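## Task

Locate the object whose underside shows the letters H then E, reading from left to right. Put that object, and nothing else, into the tray so it lies flat on the tray's floor. No other object may be in the tray, and none may have fallen off the table near it. It counts only if the object stays there on its own, without the robot holding it.

## Robot and tools

Robot: two six-joint arms named left_arm and right_arm, facing each other across a table. Each has a parallel two-finger gripper and a wrist camera (cam_left_wrist, cam_right_wrist, both 504x504). Base poses in the scene frame: left_arm at (+0.154, +0.437, +0.091) m, quat_wxyz (+0.636, 0, 0, -0.772); right_arm at (+0.036, -0.488, +0.060) m, quat_wxyz (+0.813, 0, 0, +0.582).

Frame: one shared scene frame. Its origin is the table centre, +z is up, the table surface is at z = +0.020 m, and left_arm's base sits on the +y side. The names left and right identify arms, not image sides. Gripper axes: the fingers extend along the gripper's +x and close along its y. end_effector_position is the point between the pads, 3 to 4 cm short of the fingertips. Reported hand positions can be slightly wrong, more so at long reach.

Row format (used by both motion tools): 16 numbers, always for both arms. First left_arm: x, y, z (metres), qw, qx, qy, qz (unit quaternion, w first), opening. Then the same eight for right_arm. x, y, z and the quaternion are an absolute target pose for that gripper in the scene frame, not an offset. Opening runs from -1 to +1: +1 is fully open (0.088 m), empty fingers touch near -0.80, and anything lower adds nothing. Closing fully takes at least about 0.5 s. To keep an arm still, resend its last reported pose and desired opening in every row; to keep a hand's orientation, repeat the same quaternion rather than copying the slightly drifted reported one.

execute_actions(actions): a list of actions; each action is a list of 1 to 15 rows, each row lasting one 1/30 s step; if fewer than 15 rows are given, the last is held for the remaining steps. An empty list only returns state and images. An action is rejected for both arms if any target lies more than 0.6 m from that gripper's current position along any of its own axes; if the first action fails that check, or any action is malformed, nothing runs. Per step the commanded pose is clipped to within 70 mm and 16 degrees of the measured pose, so distant targets need several actions; position wins over orientation when both cannot be met.

move(target, speed, blocking): target is one 16-number row of absolute poses and openings. Each gripper follows a straight path to its pose, shortest rotation; both paths finish together, lasting 0.5 to 10 s (cut off at 10 s). speed is the top path speed in m/s, 0.002 to 0.5, default 0.25; turning is capped at twice that in rad/s. The opening is applied at the start. Paths ignore obstacles and the other arm, and the hand can lag, wander or overshoot speed, especially with the arm near straight. Faster moves and targets set deeper past a contact press harder. blocking=false returns after 0.5 s while motion continues; then only wait or stop are accepted until a result reports the end.

wait(seconds): 0 to 10; lets the scene run holding the last commands and returns early if a running move finishes. stop(): brakes a running move (needs room; fingers continue). zoom_image(camera, region): enlarges part of that camera's latest image; region is [x0, y0, x1, y1] in pixels from the top-left, at most 504 by 504. read_manual(section): returns only URDF licence text, no motion. finished_scene(scene): ends the current scene by its number after the last command has been held; irreversible, and the result states success and gives the next task.

Results: a state line per arm with gripper position, quat_wxyz, linear and angular velocity; Hand target lines showing the pose each controller is now driving toward; grip_measured on the opening scale (off by up to about 1 mm per gripper, and reading up to about 0.061 narrower than the pads while squeezing hard); joint positions, whose last value per arm is the opening in metres. A pose unreachable line means the clearance check altered or blocked that arm's command. move adds a move: line with the ending (done, off_target, moving, held, fault) and limits (paced = pose clipped; held = some steps blocked, after which the arm may jump fast) plus each gripper's distance from its pose. Camera calibration (pinhole plus radial, with T_world_to_cam) is given at the start; results list cameras whose numbers changed.

Gripping: the fingers go to the commanded opening until stopped; to hold something, command about 0.07 below grip_measured (less for a gentler hold). Parts under 3 mm wide get reduced force. Pad force tops out around 34 to 49 N.

Cautions: joint friction can leave the hand short or tilted, and tiny moves may not happen, so check position and orientation after each move. Objects may be tugged briefly while held. Never knock or drop anything off the table, never let the arms collide or press each other, avoid slams, drops and hard pushes. Contact torque reaching a joint's load limit (waist 17, shoulder 21.1, elbow 21, wrist pitch 5.55, wrist yaw 5.53, wrist roll 5.19 N m, held weight included) freezes that arm for 10 s. Holding loads heats motors: a MOTOR HOT warning appears from 50 °C, and at 95 °C an OVER-TEMPERATURE FAULT holds the arm, possibly cutting its power so it goes limp. Release the object flat on the tray floor and move clear before ending.

Each tool is called after "Call:" as name(argument=value, ...), one argument or row to a line, values as JSON.

## Session

Call:
execute_actions(
  actions=[],
)

Scene clock: 0.00 s.
left_arm: end_effector_position=(+0.1516, -0.0395, +0.3787) grip_measured=-0.782 end_effector_quat_wxyz=(+0.609, +0.405, +0.015, -0.682) end_effector_velocity=(+0.000, +0.004, -0.006) end_effector_angular_velocity=(+0.026, +0.001, +0.008) | right_arm: end_effector_position=(+0.2585, -0.4540, +0.2135) grip_measured=-0.799 end_effector_quat_wxyz=(+0.249, +0.666, +0.430, -0.557) end_effector_velocity=(+0.001, +0.000, -0.001) end_effector_angular_velocity=(+0.007, -0.005, +0.005)
Joint positions: left_arm=[ 0.156  1.688  1.635 -0.558 -0.1    0.545  0.001] | right_arm=[-1.289  1.378  1.149 -1.345 -0.3    2.082  0.   ]
Joint velocities: left_arm=[-0.002 -0.002 -0.007 -0.022 -0.007 -0.007 -0.   ] | right_arm=[-0.002  0.002 -0.002  0.007 -0.007 -0.007  0.   ]
Motor temperatures (°C, as the motors report them): left_arm=[23 24 24 21 24 21] | right_arm=[24 23 22 22 22 21]
Heat: left arm: hottest shoulder 24 °C (+0.0 °C/min); right arm: hottest waist 24 °C (+0.0 °C/min).
Hand target (left_arm): +0.152, -0.040, +0.379; +0.609, +0.405, +0.015, -0.682
Hand target (right_arm): +0.259, -0.454, +0.214; +0.249, +0.666, +0.430, -0.557

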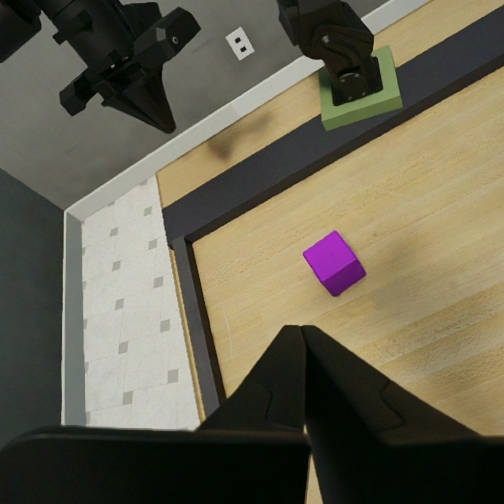

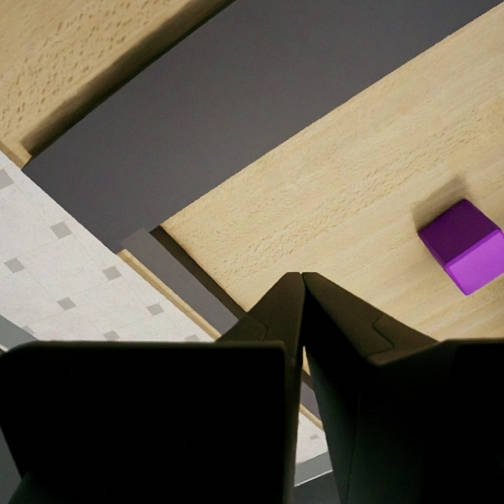

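Call:
move(
  target=[-0.007,0.245,0.45,0.3904,0.3468,0.1617,-0.8373,1,-0.09,-0.27,0.42,0.462,-0.3314,0.1913,0.8,1],
)

Scene clock: 13.80 s.
left_arm: end_effector_position=(-0.0094, +0.2432, +0.4451) grip_measured=+1.000 end_effector_quat_wxyz=(+0.389, +0.357, +0.166, -0.833) end_effector_velocity=(+0.001, +0.001, -0.001) end_effector_angular_velocity=(-0.008, -0.021, -0.002) | right_arm: end_effector_position=(-0.0909, -0.2706, +0.4180) grip_measured=+0.994 end_effector_quat_wxyz=(-0.036, +0.044, +0.718, -0.694) end_effector_velocity=(-0.001, +0.000, +0.003) end_effector_angular_velocity=(-0.023, +0.010, +0.003)
Joint positions: left_arm=[-0.509  1.158  1.641 -1.291 -0.003 -0.002  0.088] | right_arm=[ 0.215  1.328  1.36  -1.565 -1.561  3.144  0.088]
Joint velocities: left_arm=[-0.012 -0.002 -0.002 -0.007 -0.022  0.007  0.   ] | right_arm=[ 0.002  0.007  0.012 -0.022 -0.007  0.007 -0.   ]
Motor temperatures (°C, as the motors report them): left_arm=[23 27 26 23 24 21] | right_arm=[24 24 23 22 22 21]
Heat: left arm: hottest shoulder 27 °C (+13.0 °C/min); right arm: hottest waist 24 °C (+0.0 °C/min).
Hand target (left_arm): -0.008, +0.245, +0.451; -0.390, -0.349, -0.163, +0.836
Hand target (right_arm): -0.092, -0.268, +0.419; -0.036, +0.041, +0.716, -0.696
Off the commanded pose (left_arm): 0.006 m, 1 deg.
Off the commanded pose (right_arm): 0.002 m, 127 deg; orientation clipped at the last step of the last action.
joint sent to its limit (right arm) — the command would take joint 4 (wrist pitch) past its lower limit, joint 5 (wrist yaw) past its lower limit and joint 6 (wrist roll) past its upper limit, so those joints were sent only as far as their limits.
move: off_target (right_arm); limits=paced
camera_calibration (this result's frames):
cam_left_wrist: T_world_to_cam=[[-0.775898, 0.630857, -0.00141719, -0.147311], [0.569221, 0.69912, -0.432688, 0.06199], [-0.271973, -0.336529, -0.901543, 0.56059], [0, 0, 0, 1]] pos_world=[0.00288146, 0.238248, 0.53201]
cam_right_wrist: T_world_to_cam=[[-0.0366285, 0.000735045, 0.999329, -0.40612], [0.508889, 0.860644, 0.0180193, 0.289557], [-0.860053, 0.509207, -0.0318981, 0.15125], [0, 0, 0, 1]] pos_world=[-0.0321449, -0.325924, 0.405454]

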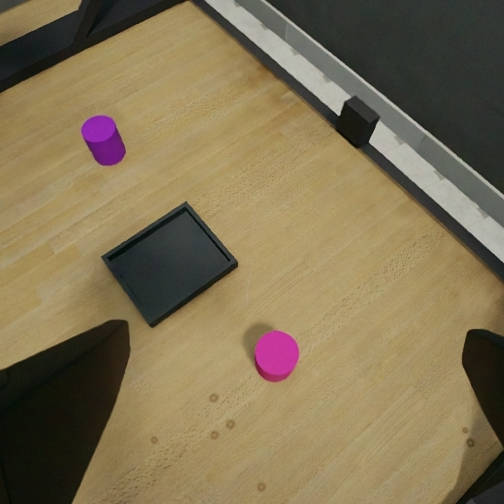

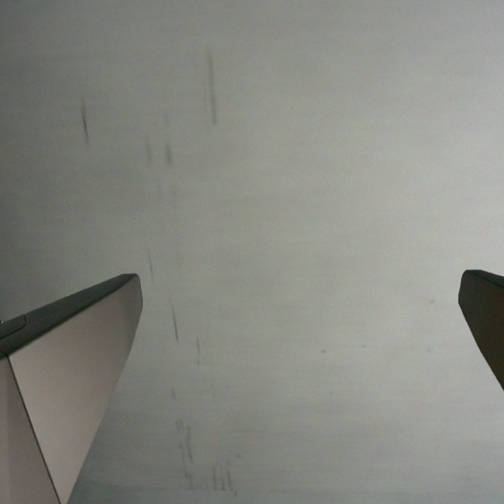

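Call:
move(
  target=[0.154,0.2,0.43,0.6272,0.3265,0.3265,-0.6272,1,-0.007,-0.242,0.33,0.5241,0.4423,0.682,-0.2542,1],
  speed=0.4,
)

Call:
move(
  target=[0.154,0.2,0.43,0.6272,0.3265,0.3265,-0.6272,1,-0.007,-0.242,0.33,0.6858,0.0019,0.6858,0.2437,1],
  speed=0.4,
)

Call:
move(
  target=[0.154,0.2,0.43,0.6272,0.3265,0.3265,-0.6272,1,-0.007,-0.242,0.33,0.5266,-0.4394,0.3687,0.6275,1],
  speed=0.4,
)

Scene clock: 41.67 s.
left_arm: end_effector_position=(+0.1535, +0.2012, +0.4280) grip_measured=+1.000 end_effector_quat_wxyz=(+0.626, +0.324, +0.329, -0.629) end_effector_velocity=(+0.003, -0.001, +0.001) end_effector_angular_velocity=(-0.007, -0.022, +0.004) | right_arm: end_effector_position=(-0.0070, -0.2395, +0.3322) grip_measured=+0.995 end_effector_quat_wxyz=(+0.519, +0.445, +0.683, -0.257) end_effector_velocity=(+0.001, -0.002, -0.002) end_effector_angular_velocity=(-0.011, -0.006, -0.007)
Joint positions: left_arm=[ 0.193  1.191  1.676 -1.444  0.006 -0.004  0.088] | right_arm=[ 0.494  1.318  1.565 -1.464 -0.007  2.796  0.088]
Joint velocities: left_arm=[-0.002 -0.002 -0.002  0.007 -0.022  0.007  0.   ] | right_arm=[ 0.002 -0.002 -0.007 -0.007  0.007  0.007 -0.   ]
Motor temperatures (°C, as the motors report them): left_arm=[23 26 29 24 24 21] | right_arm=[24 24 25 22 23 21]
Heat: left arm: hottest elbow 29 °C (+7.2 °C/min); right arm: hottest elbow 25 °C (+1.4 °C/min).
Hand target (left_arm): +0.155, +0.200, +0.430; +0.628, +0.324, +0.327, -0.628
Hand target (right_arm): -0.007, -0.241, +0.331; +0.521, +0.445, +0.682, -0.255
Off the commanded pose (left_arm): 0.002 m, 0 deg.
Off the commanded pose (right_arm): 0.003 m, 1 deg.
move: done
camera_calibration (this result's frames):
cam_left_wrist: T_world_to_cam=[[-0.999871, -0.0155065, 0.00421575, 0.167569], [-0.0160617, 0.956294, -0.291965, -0.0309106], [0.000495857, -0.291995, -0.95642, 0.548038], [0, 0, 0, 1]] pos_world=[0.166779, 0.192182, 0.514423]
cam_right_wrist: T_world_to_cam=[[-0.891243, -0.435731, -0.125797, -0.0541232], [-0.395629, 0.611349, 0.685368, -0.066092], [-0.22173, 0.660598, -0.717249, 0.473294], [0, 0, 0, 1]] pos_world=[0.0305587, -0.295835, 0.377958]

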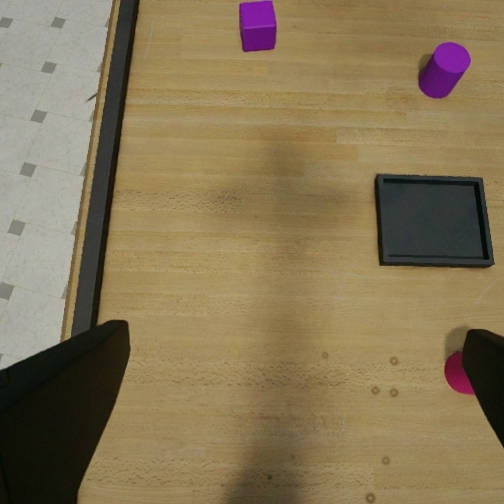

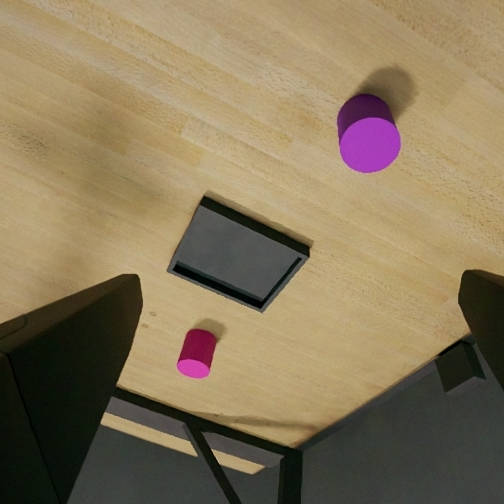

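Scene clock: 44.00 s.
left_arm: end_effector_position=(+0.1542, +0.2015, +0.4279) grip_measured=+1.000 end_effector_quat_wxyz=(+0.627, +0.326, +0.329, -0.626) end_effector_velocity=(-0.002, -0.001, +0.001) end_effector_angular_velocity=(-0.007, +0.010, -0.001) | right_arm: end_effector_position=(-0.0074, -0.2398, +0.3315) grip_measured=+0.995 end_effector_quat_wxyz=(+0.685, +0.005, +0.687, +0.243) end_effector_velocity=(-0.000, -0.002, -0.001) end_effector_angular_velocity=(-0.006, -0.007, +0.034)
Joint positions: left_arm=[ 0.193  1.194  1.679 -1.449  0.001 -0.004  0.088] | right_arm=[ 0.498  1.318  1.563 -1.464 -0.003  1.398  0.088]
Joint velocities: left_arm=[-0.002 -0.002 -0.002  0.007  0.007 -0.007  0.   ] | right_arm=[-0.002 -0.002 -0.002 -0.007 -0.007 -0.037 -0.   ]
Motor temperatures (°C, as the motors report them): left_arm=[23 26 29 24 24 21] | right_arm=[24 24 25 22 23 21]
Heat: left arm: hottest elbow 29 °C (+6.8 °C/min); right arm: hottest elbow 25 °C (+1.4 °C/min).
Hand target (left_arm): +0.154, +0.200, +0.430; +0.627, +0.326, +0.327, -0.627
Hand target (right_arm): -0.007, -0.242, +0.330; +0.686, +0.002, +0.686, +0.244
Off the commanded pose (left_arm): 0.003 m, 0 deg.
Off the commanded pose (right_arm): 0.003 m, 0 deg.
move: done
camera_calibration (this result's frames):
cam_left_wrist: T_world_to_cam=[[-0.999832, -0.0183531, 0.0000779621, 0.170657], [-0.0175978, 0.957463, -0.288019, -0.0328332], [0.00521139, -0.287972, -0.957625, 0.546963], [0, 0, 0, 1]] pos_world=[0.1672, 0.192079, 0.514316]
cam_right_wrist: T_world_to_cam=[[0.29462, -0.882425, -0.366776, -0.0731119], [-0.841457, -0.421472, 0.338101, -0.201419], [-0.452934, 0.209015, -0.866697, 0.412454], [0, 0, 0, 1]] pos_world=[0.0388695, -0.235617, 0.398757]

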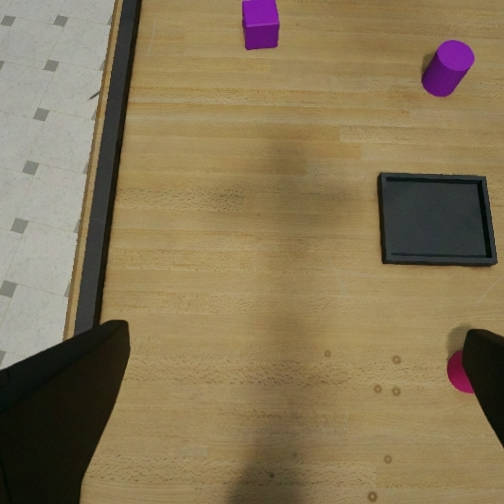

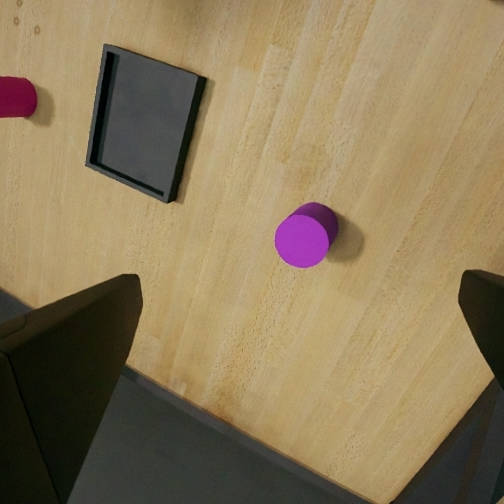

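Scene clock: 46.33 s.
left_arm: end_effector_position=(+0.1543, +0.2014, +0.4278) grip_measured=+1.000 end_effector_quat_wxyz=(+0.627, +0.326, +0.329, -0.626) end_effector_velocity=(+0.001, +0.003, -0.000) end_effector_angular_velocity=(+0.002, -0.010, -0.004) | right_arm: end_effector_position=(-0.0073, -0.2398, +0.3315) grip_measured=+0.995 end_effector_quat_wxyz=(+0.528, -0.437, +0.370, +0.627) end_effector_velocity=(+0.002, -0.002, -0.001) end_effector_angular_velocity=(-0.006, -0.011, +0.002)
Joint positions: left_arm=[ 0.193  1.194  1.679 -1.449  0.001 -0.004  0.088] | right_arm=[ 0.498  1.318  1.563 -1.464 -0.002  0.002  0.088]
Joint velocities: left_arm=[-0.002 -0.007 -0.002 -0.007 -0.007  0.007  0.   ] | right_arm=[-0.002 -0.002 -0.002 -0.007  0.007 -0.007 -0.   ]
Motor temperatures (°C, as the motors report them): left_arm=[23 26 29 24 24 21] | right_arm=[24 24 25 23 23 21]
Heat: left arm: hottest elbow 29 °C (+6.5 °C/min); right arm: hottest elbow 25 °C (+1.3 °C/min).
Hand target (left_arm): +0.154, +0.200, +0.430; +0.627, +0.327, +0.327, -0.627
Hand target (right_arm): -0.007, -0.242, +0.330; +0.527, -0.439, +0.369, +0.627
Off the commanded pose (left_arm): 0.003 m, 0 deg.
Off the commanded pose (right_arm): 0.003 m, 0 deg.
move: done
camera_calibration (this result's frames):
cam_left_wrist: T_world_to_cam=[[-0.999828, -0.0185706, -0.000242405, 0.170893], [-0.017716, 0.957569, -0.287659, -0.0329276], [0.00557413, -0.287605, -0.957733, 0.546775], [0, 0, 0, 1]] pos_world=[0.167232, 0.191959, 0.514234]
cam_right_wrist: T_world_to_cam=[[0.988132, 0.148581, -0.0389643, 0.0704944], [0.151014, -0.986085, 0.0695068, -0.240457], [-0.0280947, -0.0745661, -0.99682, 0.390721], [0, 0, 0, 1]] pos_world=[-0.0223682, -0.218451, 0.408939]

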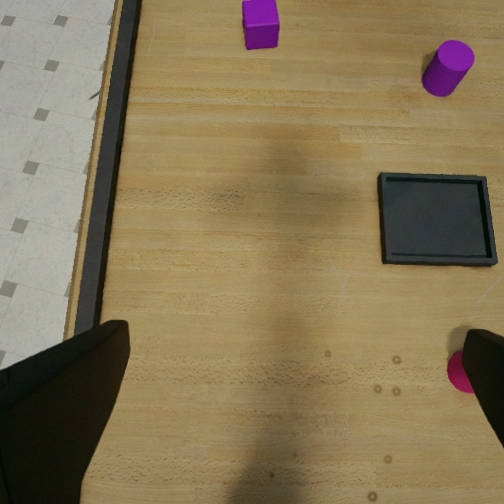

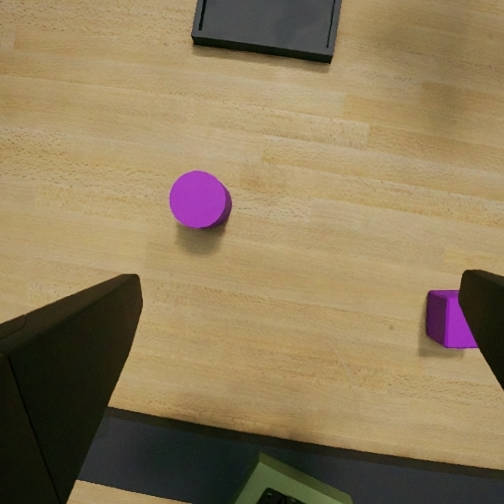

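Call:
move(
  target=[-0.079,0.178,0.17,0.2876,0.646,0.2876,-0.646,1,-0.084,-0.206,0.17,0.3903,-0.5897,0.3903,0.5897,1],
  speed=0.3,
)

Scene clock: 85.27 s.
left_arm: end_effector_position=(-0.0758, +0.1799, +0.1708) grip_measured=+1.000 end_effector_quat_wxyz=(+0.292, +0.646, +0.291, -0.643) end_effector_velocity=(+0.002, +0.004, -0.006) end_effector_angular_velocity=(+0.015, -0.023, -0.015) | right_arm: end_effector_position=(-0.0834, -0.2044, +0.1758) grip_measured=+0.995 end_effector_quat_wxyz=(+0.397, -0.584, +0.386, +0.594) end_effector_velocity=(+0.001, -0.002, -0.001) end_effector_angular_velocity=(-0.014, +0.002, +0.005)
Joint positions: left_arm=[-0.537  1.881  1.414 -1.108 -0.003 -0.009  0.088] | right_arm=[ 0.728  1.697  1.333 -1.186  0.006  0.004  0.088]
Joint velocities: left_arm=[-0.007  0.012 -0.007 -0.007 -0.007  0.007  0.   ] | right_arm=[-0.002  0.002 -0.002 -0.007 -0.007 -0.007 -0.   ]
Motor temperatures (°C, as the motors report them): left_arm=[23 26 31 25 24 21] | right_arm=[24 25 25 24 23 21]
Heat: left arm: hottest elbow 31 °C (+3.0 °C/min); right arm: hottest shoulder 25 °C (+1.0 °C/min).
Hand target (left_arm): -0.079, +0.178, +0.170; +0.289, +0.647, +0.289, -0.644
Hand target (right_arm): -0.084, -0.206, +0.170; -0.391, +0.590, -0.389, -0.590
Off the commanded pose (left_arm): 0.004 m, 1 deg.
Off the commanded pose (right_arm): 0.006 m, 1 deg.
move: done
camera_calibration (this result's frames):
cam_left_wrist: T_world_to_cam=[[-0.757687, 0.652451, -0.0147502, -0.159479], [0.616138, 0.722602, 0.3134, -0.102715], [0.215137, 0.228371, -0.949507, 0.217481], [0, 0, 0, 1]] pos_world=[-0.104337, 0.128608, 0.236338]
cam_right_wrist: T_world_to_cam=[[0.933656, 0.357522, -0.0215721, 0.16948], [0.337204, -0.857097, 0.38946, -0.197594], [0.120751, -0.370895, -0.920791, 0.174534], [0, 0, 0, 1]] pos_world=[-0.112681, -0.165216, 0.241321]

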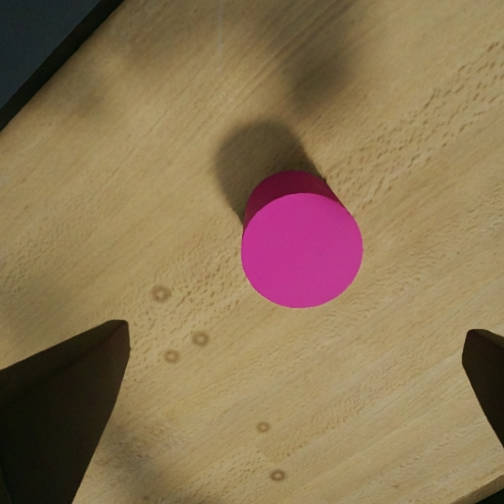

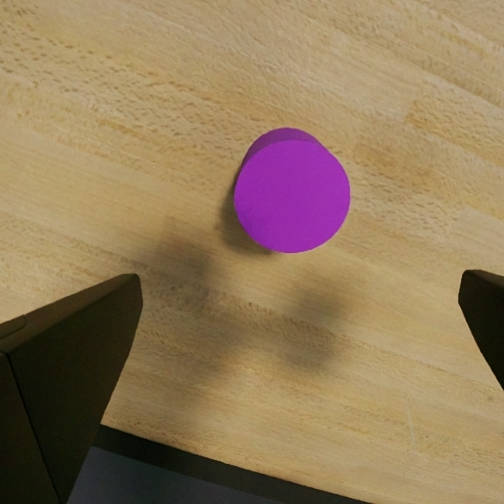

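Call:
move(
  target=[-0.085,0.178,0.066,0.2876,0.646,0.2876,-0.646,1,-0.085,-0.202,0.064,0.3903,-0.5897,0.3903,0.5897,1],
  speed=0.12,
)

Scene clock: 95.87 s.
left_arm: end_effector_position=(-0.0856, +0.1751, +0.0715) grip_measured=+1.000 end_effector_quat_wxyz=(+0.290, +0.642, +0.285, -0.650) end_effector_velocity=(-0.001, +0.001, -0.003) end_effector_angular_velocity=(-0.003, -0.007, +0.015) | right_arm: end_effector_position=(-0.0865, -0.1980, +0.0711) grip_measured=+0.995 end_effector_quat_wxyz=(+0.396, -0.583, +0.385, +0.595) end_effector_velocity=(+0.000, -0.002, -0.004) end_effector_angular_velocity=(-0.010, +0.003, +0.020)
Joint positions: left_arm=[-0.549  2.05   1.227 -0.733 -0.002 -0.008  0.088] | right_arm=[ 0.729  1.849  1.078 -0.777  0.005  0.001  0.088]
Joint velocities: left_arm=[-0.007  0.007 -0.002  0.007 -0.007 -0.022  0.   ] | right_arm=[-0.002  0.007 -0.007  0.007 -0.007 -0.022 -0.   ]
Motor temperatures (°C, as the motors report them): left_arm=[23 27 31 24 24 21] | right_arm=[24 26 25 23 22 21]
Heat: left arm: hottest elbow 31 °C (+2.0 °C/min); right arm: hottest shoulder 26 °C (+1.0 °C/min).
Hand target (left_arm): -0.085, +0.178, +0.066; +0.288, +0.646, +0.288, -0.646
Hand target (right_arm): -0.085, -0.202, +0.064; -0.390, +0.590, -0.390, -0.590
Off the commanded pose (left_arm): 0.006 m, 1 deg.
Off the commanded pose (right_arm): 0.008 m, 1 deg.
move: done
camera_calibration (this result's frames):
cam_left_wrist: T_world_to_cam=[[-0.750103, 0.661181, -0.0136217, -0.166287], [0.628662, 0.719301, 0.295619, -0.0591652], [0.205256, 0.213182, -0.955209, 0.128583], [0, 0, 0, 1]] pos_world=[-0.11393, 0.125092, 0.138049]
cam_right_wrist: T_world_to_cam=[[0.932502, 0.360426, -0.0231011, 0.168401], [0.340658, -0.856506, 0.387749, -0.149773], [0.119969, -0.369446, -0.921476, 0.0811128], [0, 0, 0, 1]] pos_world=[-0.115744, -0.159011, 0.136708]

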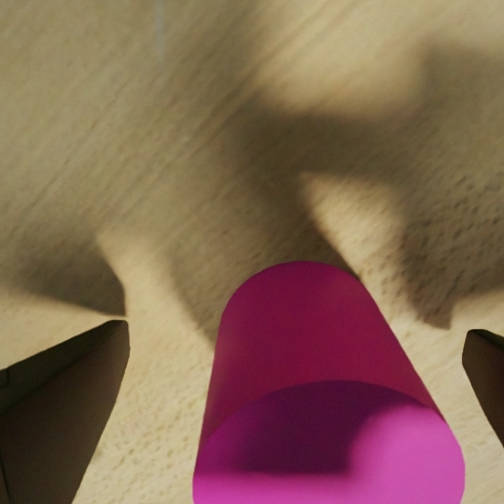

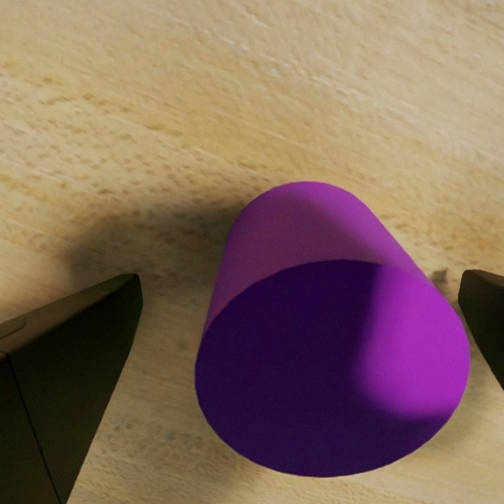

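Call:
move(
  target=[-0.083,0.181,0.061,0.2876,0.646,0.2876,-0.646,1,-0.0835,-0.205,0.058,0.3903,-0.5897,0.3903,0.5897,1],
  speed=0.05,
)

Call:
move(
  target=[-0.083,0.181,0.061,0.2876,0.646,0.2876,-0.646,0.0,-0.0835,-0.205,0.058,0.3903,-0.5897,0.3903,0.5897,0.0],
  speed=0.05,
)

Scene clock: 104.77 s.
left_arm: end_effector_position=(-0.0843, +0.1776, +0.0668) grip_measured=+1.000 end_effector_quat_wxyz=(+0.290, +0.641, +0.284, -0.651) end_effector_velocity=(-0.001, +0.002, -0.001) end_effector_angular_velocity=(+0.003, +0.007, -0.010) | right_arm: end_effector_position=(-0.0852, -0.2010, +0.0649) grip_measured=+0.995 end_effector_quat_wxyz=(+0.396, -0.584, +0.385, +0.595) end_effector_velocity=(-0.000, -0.001, -0.001) end_effector_angular_velocity=(-0.001, +0.008, +0.005)
Joint positions: left_arm=[-0.551  2.051  1.206 -0.71  -0.002 -0.01   0.088] | right_arm=[ 0.729  1.851  1.053 -0.75   0.005  0.     0.088]
Joint velocities: left_arm=[-0.002 -0.002 -0.007  0.007  0.007  0.007  0.   ] | right_arm=[-0.002 -0.002 -0.007  0.007 -0.007 -0.007 -0.   ]
Motor temperatures (°C, as the motors report them): left_arm=[23 28 30 24 24 21] | right_arm=[24 26 25 23 22 21]
Heat: left arm: hottest elbow 30 °C (+1.0 °C/min); right arm: hottest shoulder 26 °C (+1.0 °C/min).
Hand target (left_arm): -0.083, +0.181, +0.061; +0.288, +0.646, +0.288, -0.646
Hand target (right_arm): -0.083, -0.205, +0.058; -0.390, +0.590, -0.390, -0.589
Off the commanded pose (left_arm): 0.007 m, 1 deg.
Off the commanded pose (right_arm): 0.008 m, 1 deg.
move: done
camera_calibration (this result's frames):
cam_left_wrist: T_world_to_cam=[[-0.749865, 0.661452, -0.0135668, -0.167002], [0.629246, 0.719388, 0.294159, -0.0602478], [0.204332, 0.212043, -0.95566, 0.123486], [0, 0, 0, 1]] pos_world=[-0.11255, 0.127621, 0.133467]
cam_right_wrist: T_world_to_cam=[[0.932234, 0.361121, -0.0230594, 0.168269], [0.341189, -0.855975, 0.388455, -0.150242], [0.120541, -0.369998, -0.921179, 0.0740903], [0, 0, 0, 1]] pos_world=[-0.114535, -0.161956, 0.130493]

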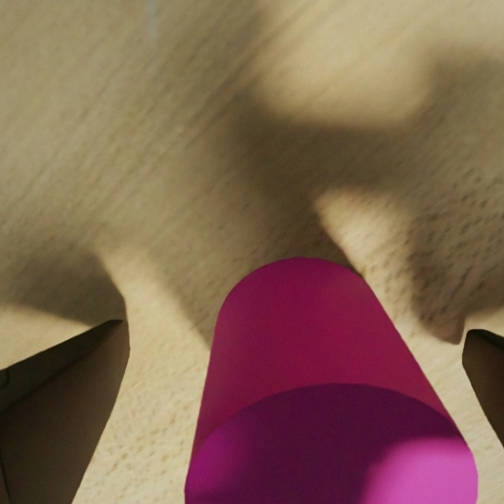

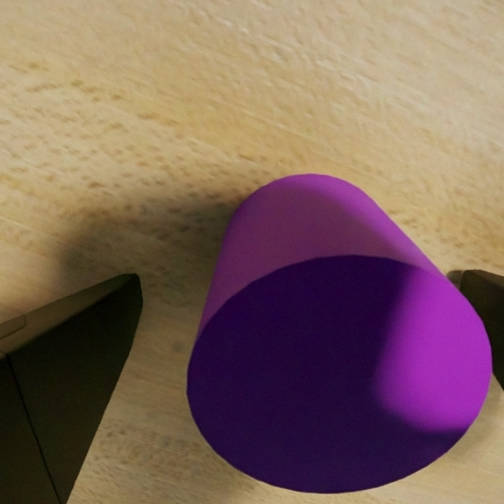

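Scene clock: 105.47 s.
left_arm: end_effector_position=(-0.0844, +0.1775, +0.0668) grip_measured=+0.104 end_effector_quat_wxyz=(+0.291, +0.641, +0.284, -0.651) end_effector_velocity=(+0.002, +0.002, -0.001) end_effector_angular_velocity=(+0.004, -0.014, +0.005) | right_arm: end_effector_position=(-0.0853, -0.2010, +0.0649) grip_measured=+0.088 end_effector_quat_wxyz=(+0.396, -0.584, +0.385, +0.595) end_effector_velocity=(+0.001, -0.002, +0.000) end_effector_angular_velocity=(-0.009, +0.003, +0.020)
Joint positions: left_arm=[-0.551  2.051  1.206 -0.709 -0.002 -0.01   0.044] | right_arm=[ 0.729  1.851  1.053 -0.75   0.004  0.     0.043]
Joint velocities: left_arm=[-0.002  0.002 -0.002 -0.007 -0.007 -0.007 -0.   ] | right_arm=[-0.002 -0.002 -0.002 -0.007 -0.007 -0.022 -0.   ]
Motor temperatures (°C, as the motors report them): left_arm=[23 28 30 24 24 21] | right_arm=[24 26 25 23 22 21]
Heat: left arm: hottest elbow 30 °C (+1.0 °C/min); right arm: hottest shoulder 26 °C (+1.0 °C/min).
Hand target (left_arm): -0.083, +0.181, +0.061; +0.288, +0.646, +0.288, -0.646
Hand target (right_arm): -0.083, -0.205, +0.058; -0.390, +0.590, -0.390, -0.590
Off the commanded pose (left_arm): 0.007 m, 1 deg.
Off the commanded pose (right_arm): 0.008 m, 1 deg.
move: done
camera_calibration (this result's frames):
cam_left_wrist: T_world_to_cam=[[-0.750124, 0.661158, -0.0135442, -0.166977], [0.629125, 0.719792, 0.293429, -0.0601226], [0.203752, 0.211587, -0.955885, 0.123584], [0, 0, 0, 1]] pos_world=[-0.112609, 0.127525, 0.133512]
cam_right_wrist: T_world_to_cam=[[0.932223, 0.361126, -0.0234405, 0.168351], [0.341333, -0.855914, 0.388462, -0.15022], [0.120221, -0.370134, -0.921166, 0.0740326], [0, 0, 0, 1]] pos_world=[-0.114566, -0.161969, 0.130497]

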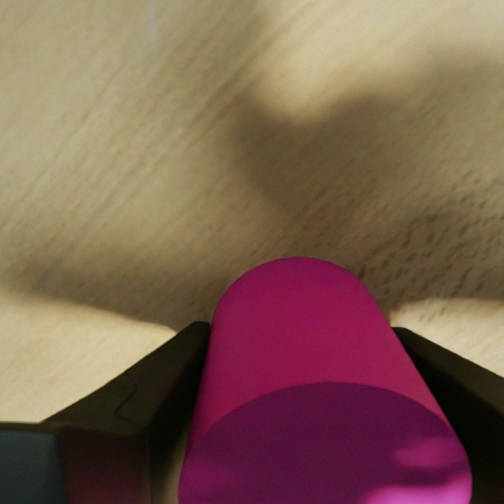

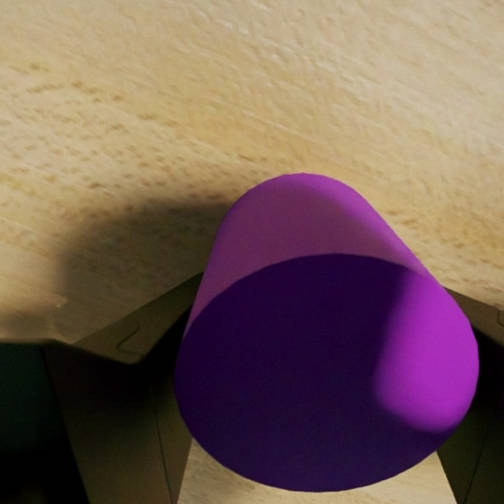

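Call:
move(
  target=[-0.083,0.181,0.16,0.2876,0.646,0.2876,-0.646,0.0,-0.0835,-0.205,0.16,0.3903,-0.5897,0.3903,0.5897,0.0],
  speed=0.15,
)

Call:
move(
  target=[0.112,0.11,0.28,0.6591,0.0524,0.0461,-0.7489,0.0,0.078,-0.161,0.28,0.7489,-0.0461,0.0524,0.6591,0.0],
  speed=0.3,
)

Scene clock: 119.33 s.
left_arm: end_effector_position=(-0.0796, +0.1828, +0.1513) grip_measured=+0.104 end_effector_quat_wxyz=(+0.284, +0.655, +0.290, -0.637) end_effector_velocity=(+0.001, +0.001, +0.004) end_effector_angular_velocity=(+0.000, -0.010, +0.005) | right_arm: end_effector_position=(-0.0829, -0.2066, +0.1551) grip_measured=+0.088 end_effector_quat_wxyz=(+0.389, -0.594, +0.392, +0.585) end_effector_velocity=(+0.002, -0.001, +0.004) end_effector_angular_velocity=(-0.004, -0.010, -0.010)
Joint positions: left_arm=[-0.551  1.919  1.386 -1.064 -0.002 -0.01   0.044] | right_arm=[ 0.729  1.729  1.287 -1.143  0.004 -0.     0.043]
Joint velocities: left_arm=[-0.002 -0.002  0.012 -0.022 -0.007 -0.007 -0.   ] | right_arm=[-0.002 -0.002  0.012 -0.022  0.007  0.007  0.   ]
Motor temperatures (°C, as the motors report them): left_arm=[23 29 29 24 24 21] | right_arm=[24 26 25 23 22 21]
Heat: left arm: hottest shoulder 29 °C (-1.0 °C/min); right arm: hottest shoulder 26 °C (+1.0 °C/min).
Hand target (left_arm): -0.083, +0.181, +0.160; +0.287, +0.646, +0.288, -0.646
Hand target (right_arm): -0.083, -0.205, +0.160; -0.390, +0.590, -0.390, -0.590
Off the commanded pose (left_arm): 0.010 m, 2 deg.
Off the commanded pose (right_arm): 0.005 m, 1 deg.
move: off_target (left_arm)
camera_calibration (this result's frames):
cam_left_wrist: T_world_to_cam=[[-0.749722, 0.661603, -0.0140872, -0.165702], [0.619961, 0.709661, 0.334708, -0.0969248], [0.231441, 0.242205, -0.942217, 0.1967], [0, 0, 0, 1]] pos_world=[-0.109665, 0.130771, 0.215441]
cam_right_wrist: T_world_to_cam=[[0.932405, 0.360726, -0.0223032, 0.170028], [0.335988, -0.842418, 0.421242, -0.193645], [0.133164, -0.400262, -0.906674, 0.14734], [0, 0, 0, 1]] pos_world=[-0.113093, -0.165489, 0.218953]

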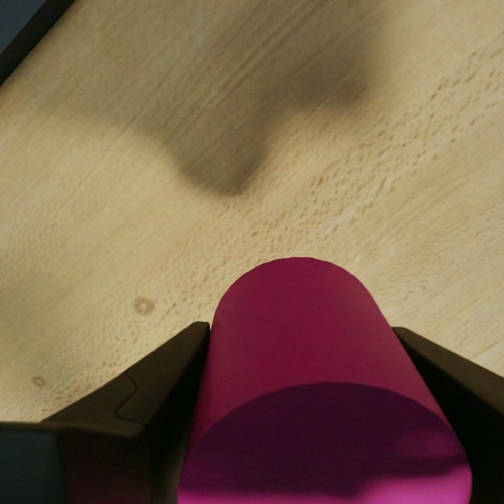

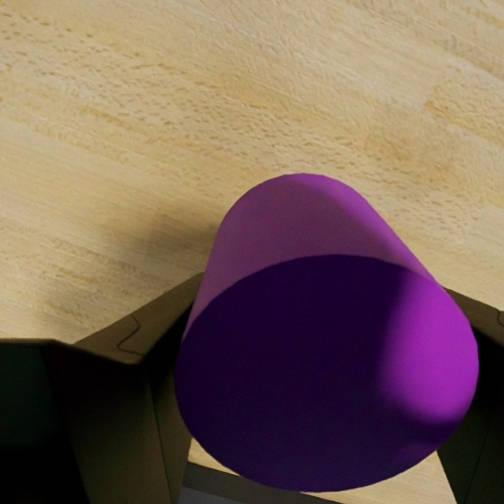

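Scene clock: 122.47 s.
left_arm: end_effector_position=(+0.1115, +0.1095, +0.2846) grip_measured=+0.104 end_effector_quat_wxyz=(+0.656, +0.050, +0.041, -0.752) end_effector_velocity=(-0.000, -0.000, +0.003) end_effector_angular_velocity=(-0.016, +0.010, -0.004) | right_arm: end_effector_position=(+0.0785, -0.1617, +0.2884) grip_measured=+0.088 end_effector_quat_wxyz=(+0.750, -0.041, +0.049, +0.659) end_effector_velocity=(+0.001, -0.001, -0.001) end_effector_angular_velocity=(+0.002, -0.007, +0.001)
Joint positions: left_arm=[0.069 1.044 0.353 0.562 0.012 0.006 0.044] | right_arm=[ 0.197  0.961  0.468  0.366 -0.001  0.004  0.043]
Joint velocities: left_arm=[ 0.002  0.002 -0.002  0.022  0.007 -0.007  0.   ] | right_arm=[-0.007 -0.002 -0.007  0.007 -0.007 -0.007 -0.   ]
Motor temperatures (°C, as the motors report them): left_arm=[23 30 29 24 24 21] | right_arm=[24 26 25 24 22 21]
Heat: left arm: hottest shoulder 30 °C (+0.0 °C/min); right arm: hottest shoulder 26 °C (+1.0 °C/min).
Hand target (left_arm): +0.112, +0.110, +0.280; +0.656, +0.051, +0.045, -0.752
Hand target (right_arm): +0.079, -0.162, +0.282; +0.749, -0.044, +0.056, +0.659
Off the commanded pose (left_arm): 0.005 m, 1 deg.
Off the commanded pose (right_arm): 0.008 m, 1 deg.
move: done
camera_calibration (this result's frames):
cam_left_wrist: T_world_to_cam=[[-0.992209, 0.124484, 0.00500231, 0.108347], [0.0489836, 0.426715, -0.903059, 0.238888], [-0.114551, -0.895778, -0.429488, 0.313122], [0, 0, 0, 1]] pos_world=[0.13167, 0.165063, 0.34967]
cam_right_wrist: T_world_to_cam=[[0.993536, -0.106725, -0.0386814, -0.0693963], [-0.0885056, -0.514883, -0.85268, 0.187566], [0.0710856, 0.850591, -0.521, 0.360552], [0, 0, 0, 1]] pos_world=[0.0599183, -0.217514, 0.345098]

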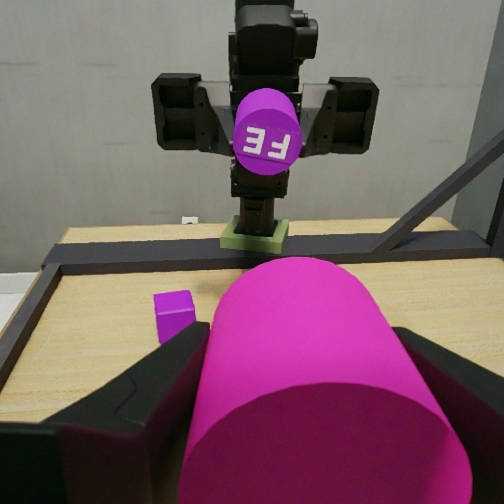

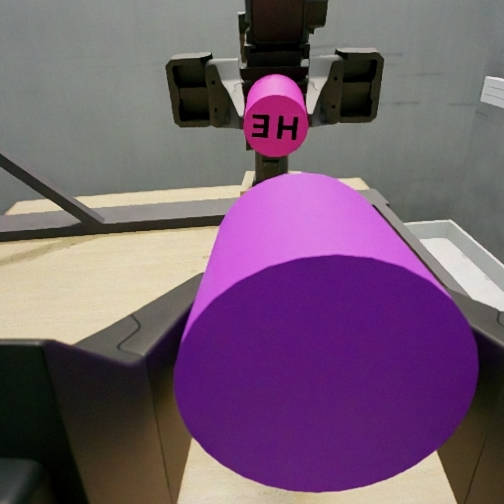

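Call:
move(
  target=[-0.054,0.002,0.14,0.3773,0.598,0.3773,-0.598,0.0,-0.075,-0.235,0.14,0.3903,-0.5897,0.3903,0.5897,0.0],
  speed=0.3,
)

Scene clock: 138.97 s.
left_arm: end_effector_position=(-0.0518, +0.0032, +0.1431) grip_measured=+0.104 end_effector_quat_wxyz=(+0.383, +0.594, +0.380, -0.597) end_effector_velocity=(+0.002, +0.003, -0.003) end_effector_angular_velocity=(+0.032, -0.007, +0.010) | right_arm: end_effector_position=(-0.0738, -0.2351, +0.1397) grip_measured=+0.088 end_effector_quat_wxyz=(+0.395, -0.590, +0.385, +0.589) end_effector_velocity=(-0.003, -0.006, +0.001) end_effector_angular_velocity=(-0.030, +0.027, +0.005)
Joint positions: left_arm=[-0.25   2.474  2.247 -1.339 -0.    -0.013  0.044] | right_arm=[ 0.743  1.616  1.1   -1.048  0.012  0.013  0.043]
Joint velocities: left_arm=[ 0.002  0.022  0.027 -0.037  0.007 -0.007 -0.   ] | right_arm=[-0.002 -0.002  0.002 -0.022 -0.037 -0.007 -0.   ]
Motor temperatures (°C, as the motors report them): left_arm=[23 29 30 26 24 21] | right_arm=[24 26 25 26 22 21]
Heat: left arm: hottest elbow 30 °C (-1.0 °C/min); right arm: hottest shoulder 26 °C (+1.0 °C/min).
Hand target (left_arm): -0.054, +0.002, +0.139; +0.379, +0.596, +0.381, -0.597
Hand target (right_arm): -0.076, -0.234, +0.139; -0.392, +0.592, -0.388, -0.588
Off the commanded pose (left_arm): 0.004 m, 1 deg.
Off the commanded pose (right_arm): 0.001 m, 1 deg.
move: done
camera_calibration (this result's frames):
cam_left_wrist: T_world_to_cam=[[-0.913141, 0.40747, -0.0118613, -0.0340868], [0.384913, 0.87144, 0.304029, 0.00777531], [0.134219, 0.273056, -0.952589, 0.222418], [0, 0, 0, 1]] pos_world=[-0.0639716, -0.0536187, 0.209104]
cam_right_wrist: T_world_to_cam=[[0.932249, 0.361505, -0.0150006, 0.170575], [0.336487, -0.851002, 0.403201, -0.213676], [0.132994, -0.380931, -0.914989, 0.126459], [0, 0, 0, 1]] pos_world=[-0.103937, -0.195331, 0.204422]

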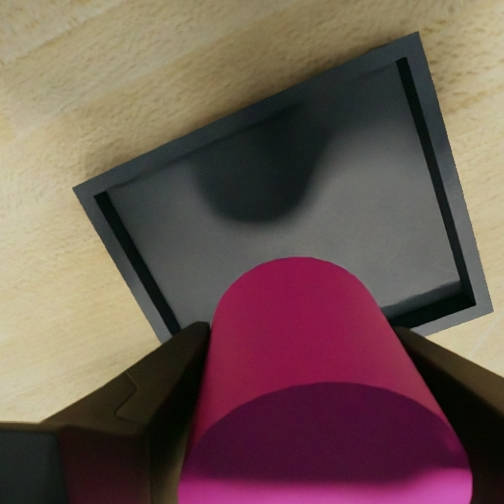

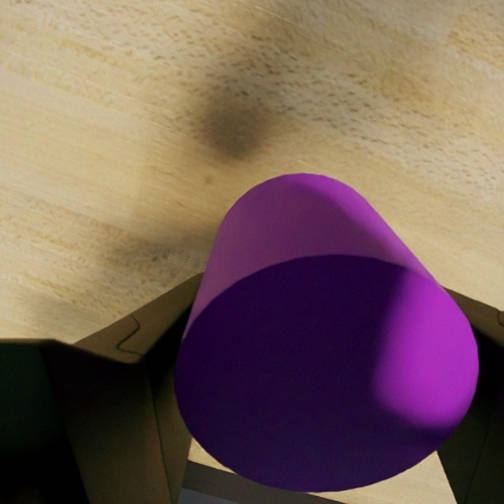

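Call:
move(
  target=[-0.054,0.002,0.07,0.3773,0.598,0.3773,-0.598,0.0,-0.075,-0.235,0.06,0.3903,-0.5897,0.3903,0.5897,0.0],
  speed=0.06,
)

Scene clock: 146.60 s.
left_arm: end_effector_position=(-0.0540, -0.0016, +0.0797) grip_measured=+0.104 end_effector_quat_wxyz=(+0.384, +0.590, +0.375, -0.603) end_effector_velocity=(-0.001, -0.001, +0.001) end_effector_angular_velocity=(-0.010, -0.003, +0.005) | right_arm: end_effector_position=(-0.0767, -0.2314, +0.0657) grip_measured=+0.088 end_effector_quat_wxyz=(+0.395, -0.585, +0.385, +0.595) end_effector_velocity=(-0.002, -0.003, -0.003) end_effector_angular_velocity=(-0.016, +0.017, +0.005)
Joint positions: left_arm=[-0.25   2.518  2.075 -1.107 -0.    -0.005  0.044] | right_arm=[ 0.743  1.745  0.921 -0.726  0.005  0.013  0.043]
Joint velocities: left_arm=[-0.002 -0.002 -0.002  0.007 -0.007 -0.007 -0.   ] | right_arm=[-0.002  0.007 -0.007  0.007 -0.022 -0.007  0.   ]
Motor temperatures (°C, as the motors report them): left_arm=[23 31 30 26 24 21] | right_arm=[24 26 26 26 22 21]
Heat: left arm: hottest shoulder 31 °C (+0.0 °C/min); right arm: hottest shoulder 26 °C (+1.0 °C/min).
Hand target (left_arm): -0.054, +0.002, +0.070; +0.377, +0.598, +0.377, -0.598
Hand target (right_arm): -0.075, -0.235, +0.060; -0.390, +0.590, -0.390, -0.590
Off the commanded pose (left_arm): 0.010 m, 1 deg.
Off the commanded pose (right_arm): 0.007 m, 1 deg.
move: off_target (left_arm)
camera_calibration (this result's frames):
cam_left_wrist: T_world_to_cam=[[-0.910085, 0.414259, -0.0116545, -0.0348041], [0.393527, 0.872673, 0.289098, 0.0337248], [0.129932, 0.258517, -0.957229, 0.163729], [0, 0, 0, 1]] pos_world=[-0.06622, -0.0573396, 0.146571]
cam_right_wrist: T_world_to_cam=[[0.931971, 0.361785, -0.0232561, 0.171406], [0.341601, -0.854874, 0.390512, -0.179334], [0.121401, -0.37189, -0.920304, 0.0621235], [0, 0, 0, 1]] pos_world=[-0.106026, -0.192217, 0.131191]

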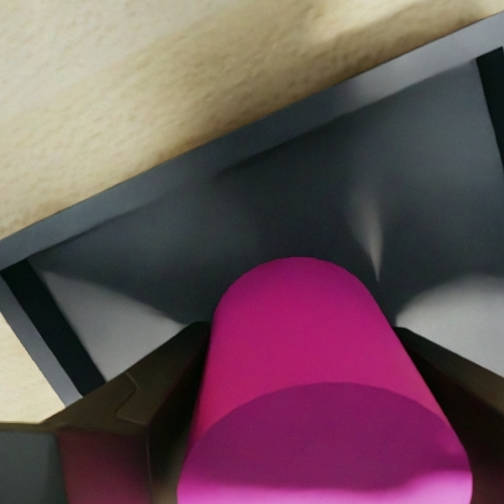

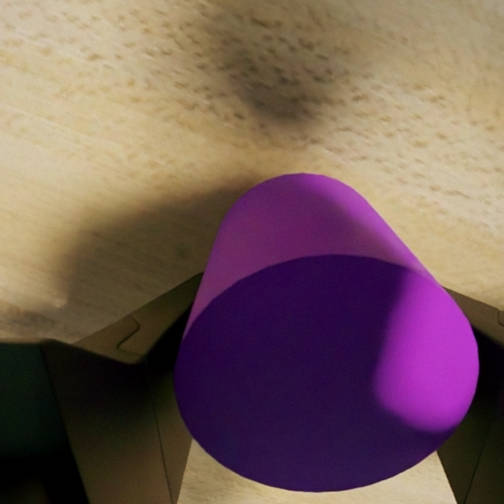

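Call:
move(
  target=[-0.054,0.002,0.063,0.3773,0.598,0.3773,-0.598,0.0,-0.075,-0.235,0.059,0.3903,-0.5897,0.3903,0.5897,0.6],
  speed=0.03,
)

Scene clock: 151.07 s.
left_arm: end_effector_position=(-0.0547, -0.0024, +0.0776) grip_measured=+0.104 end_effector_quat_wxyz=(+0.385, +0.588, +0.374, -0.605) end_effector_velocity=(-0.001, -0.001, +0.001) end_effector_angular_velocity=(-0.010, -0.004, -0.010) | right_arm: end_effector_position=(-0.0768, -0.2310, +0.0651) grip_measured=+0.597 end_effector_quat_wxyz=(+0.396, -0.584, +0.385, +0.595) end_effector_velocity=(-0.001, +0.000, -0.001) end_effector_angular_velocity=(-0.001, +0.007, +0.020)
Joint positions: left_arm=[-0.25   2.518  2.067 -1.091 -0.    -0.005  0.044] | right_arm=[ 0.743  1.747  0.92  -0.722  0.005  0.013  0.068]
Joint velocities: left_arm=[-0.002 -0.002 -0.002  0.007 -0.007  0.007 -0.   ] | right_arm=[-0.002  0.002 -0.002  0.007 -0.007 -0.022  0.   ]
Motor temperatures (°C, as the motors report them): left_arm=[23 32 30 26 24 21] | right_arm=[24 26 26 25 22 21]
Heat: left arm: hottest shoulder 32 °C (+1.0 °C/min); right arm: hottest shoulder 26 °C (+0.0 °C/min).
Hand target (left_arm): -0.054, +0.002, +0.063; +0.377, +0.598, +0.378, -0.598
Hand target (right_arm): -0.075, -0.235, +0.059; -0.390, +0.590, -0.390, -0.590
Off the commanded pose (left_arm): 0.015 m, 2 deg.
Off the commanded pose (right_arm): 0.008 m, 1 deg.
move: off_target (left_arm)
camera_calibration (this result's frames):
cam_left_wrist: T_world_to_cam=[[-0.90996, 0.414546, -0.0111615, -0.0351191], [0.39481, 0.874245, 0.282526, 0.0359107], [0.126878, 0.252681, -0.959195, 0.162062], [0, 0, 0, 1]] pos_world=[-0.0666969, -0.0577863, 0.144912]
cam_right_wrist: T_world_to_cam=[[0.931957, 0.361818, -0.0233244, 0.171418], [0.341841, -0.855418, 0.389108, -0.178777], [0.120834, -0.370605, -0.920897, 0.0619797], [0, 0, 0, 1]] pos_world=[-0.10613, -0.191981, 0.130639]

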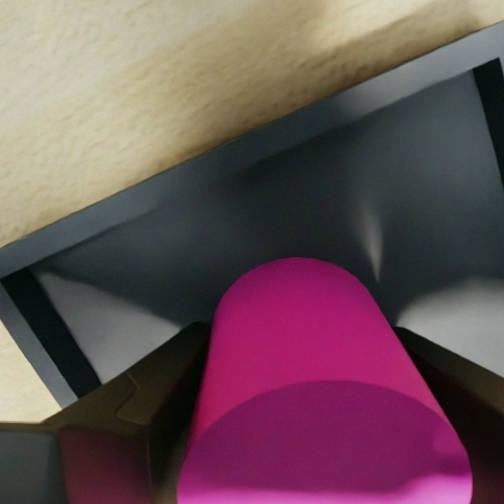

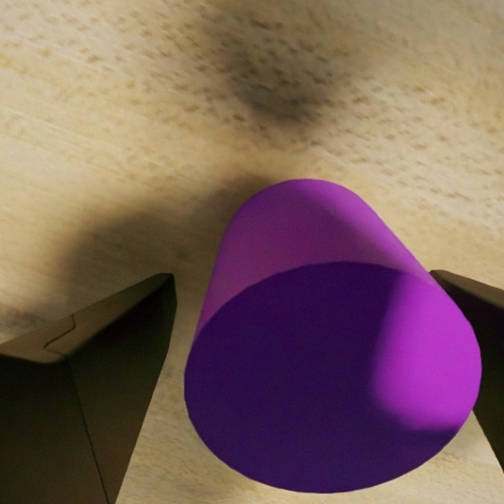

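It has contacted the floor. Release and lift.

Call:
move(
  target=[-0.054,0.0,0.072,0.3773,0.598,0.3773,-0.598,0.6,-0.075,-0.235,0.15,0.3903,-0.5897,0.3903,0.5897,0.6],
  speed=0.15,
)

Call:
move(
  target=[-0.052,0.006,0.15,0.3773,0.598,0.3773,-0.598,0.6,-0.075,-0.235,0.15,0.3903,-0.5897,0.3903,0.5897,0.6],
  speed=0.12,
)

Scene clock: 159.33 s.
left_arm: end_effector_position=(-0.0532, +0.0008, +0.0761) grip_measured=+0.597 end_effector_quat_wxyz=(+0.380, +0.595, +0.377, -0.599) end_effector_velocity=(-0.002, +0.002, +0.002) end_effector_angular_velocity=(+0.005, +0.006, +0.005) | right_arm: end_effector_position=(-0.0743, -0.2366, +0.1456) grip_measured=+0.597 end_effector_quat_wxyz=(+0.389, -0.594, +0.391, +0.585) end_effector_velocity=(+0.001, -0.001, +0.004) end_effector_angular_velocity=(-0.004, -0.010, -0.005)
Joint positions: left_arm=[-0.25   2.526  2.077 -1.115 -0.    -0.003  0.068] | right_arm=[ 0.743  1.621  1.129 -1.091  0.005  0.013  0.068]
Joint velocities: left_arm=[-0.002 -0.002  0.002 -0.007  0.007 -0.007  0.   ] | right_arm=[ 0.002 -0.002  0.012 -0.022  0.007  0.007 -0.   ]
Motor temperatures (°C, as the motors report them): left_arm=[23 33 30 25 24 21] | right_arm=[24 26 25 25 22 21]
Heat: left arm: hottest shoulder 33 °C (+3.0 °C/min); right arm: hottest shoulder 26 °C (+0.0 °C/min).
Hand target (left_arm): -0.054, +0.000, +0.072; +0.377, +0.598, +0.377, -0.598
Hand target (right_arm): -0.075, -0.235, +0.150; -0.390, +0.590, -0.390, -0.590
Off the commanded pose (left_arm): 0.004 m, 0 deg.
Off the commanded pose (right_arm): 0.005 m, 1 deg.
move: done
camera_calibration (this result's frames):
cam_left_wrist: T_world_to_cam=[[-0.909058, 0.416511, -0.011537, -0.0350031], [0.393628, 0.867536, 0.304039, 0.0312443], [0.136644, 0.271847, -0.95259, 0.159613], [0, 0, 0, 1]] pos_world=[-0.0659286, -0.0559168, 0.142143]
cam_right_wrist: T_world_to_cam=[[0.932269, 0.361109, -0.0217727, 0.172651], [0.336235, -0.8427, 0.42048, -0.217723], [0.133491, -0.399321, -0.907041, 0.125868], [0, 0, 0, 1]] pos_world=[-0.104553, -0.195559, 0.209475]

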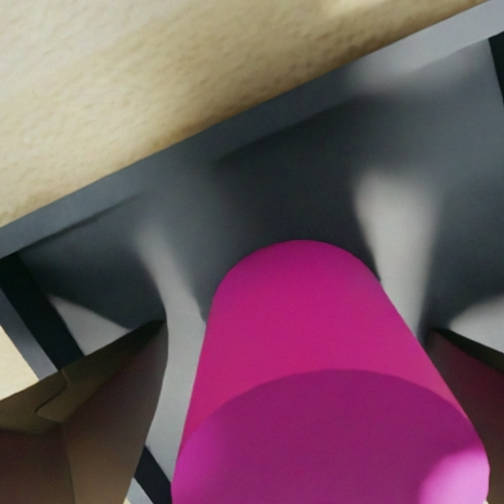

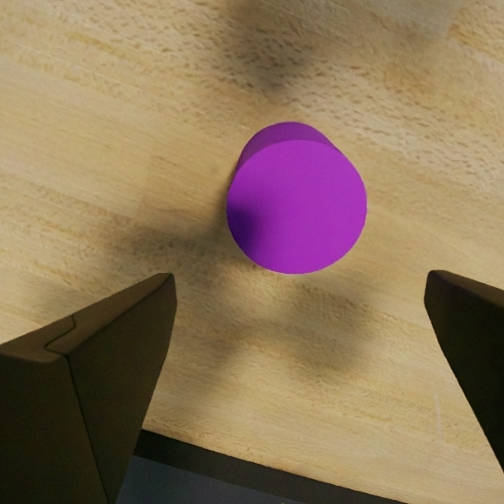

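Scene clock: 160.43 s.
left_arm: end_effector_position=(-0.0497, +0.0081, +0.1394) grip_measured=+0.597 end_effector_quat_wxyz=(+0.374, +0.605, +0.383, -0.589) end_effector_velocity=(-0.001, -0.002, +0.005) end_effector_angular_velocity=(-0.014, -0.002, +0.005) | right_arm: end_effector_position=(-0.0744, -0.2367, +0.1459) grip_measured=+0.597 end_effector_quat_wxyz=(+0.389, -0.594, +0.391, +0.585) end_effector_velocity=(+0.003, -0.005, +0.000) end_effector_angular_velocity=(-0.023, -0.002, -0.000)
Joint positions: left_arm=[-0.25   2.483  2.25  -1.363 -0.    -0.003  0.068] | right_arm=[ 0.743  1.621  1.13  -1.093  0.004  0.013  0.068]
Joint velocities: left_arm=[-0.002 -0.002  0.017 -0.007 -0.007 -0.007 -0.   ] | right_arm=[-0.007 -0.002 -0.002 -0.022 -0.007 -0.007  0.   ]
Motor temperatures (°C, as the motors report them): left_arm=[23 34 30 25 24 21] | right_arm=[24 26 25 25 22 21]
Heat: left arm: hottest shoulder 34 °C (+4.0 °C/min); right arm: hottest shoulder 26 °C (+0.0 °C/min).
Hand target (left_arm): -0.052, +0.006, +0.150; +0.377, +0.598, +0.377, -0.598
Hand target (right_arm): -0.075, -0.235, +0.150; -0.390, +0.590, -0.390, -0.590
Off the commanded pose (left_arm): 0.011 m, 1 deg.
Off the commanded pose (right_arm): 0.004 m, 1 deg.
move: off_target (left_arm)
camera_calibration (this result's frames):
cam_left_wrist: T_world_to_cam=[[-0.908898, 0.416847, -0.0119789, -0.0340909], [0.38929, 0.858412, 0.33404, -0.0000687461], [0.149526, 0.298945, -0.942483, 0.216461], [0, 0, 0, 1]] pos_world=[-0.063325, -0.0504402, 0.203625]
cam_right_wrist: T_world_to_cam=[[0.932267, 0.361094, -0.0221363, 0.172763], [0.336313, -0.84249, 0.420838, -0.21785], [0.133312, -0.399778, -0.906866, 0.125969], [0, 0, 0, 1]] pos_world=[-0.104589, -0.19556, 0.20974]

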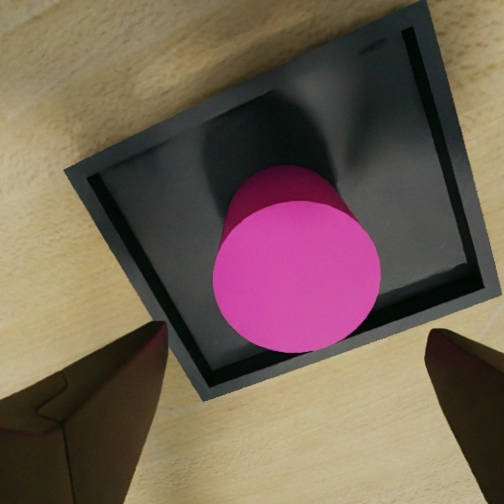

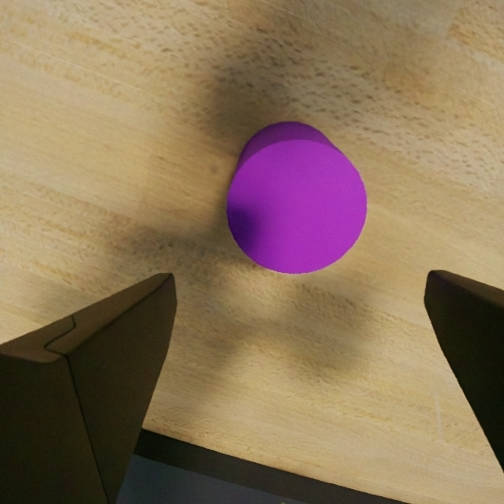

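Call:
finished_scene(
  scene=1,
)

The scene is finished: the task was done.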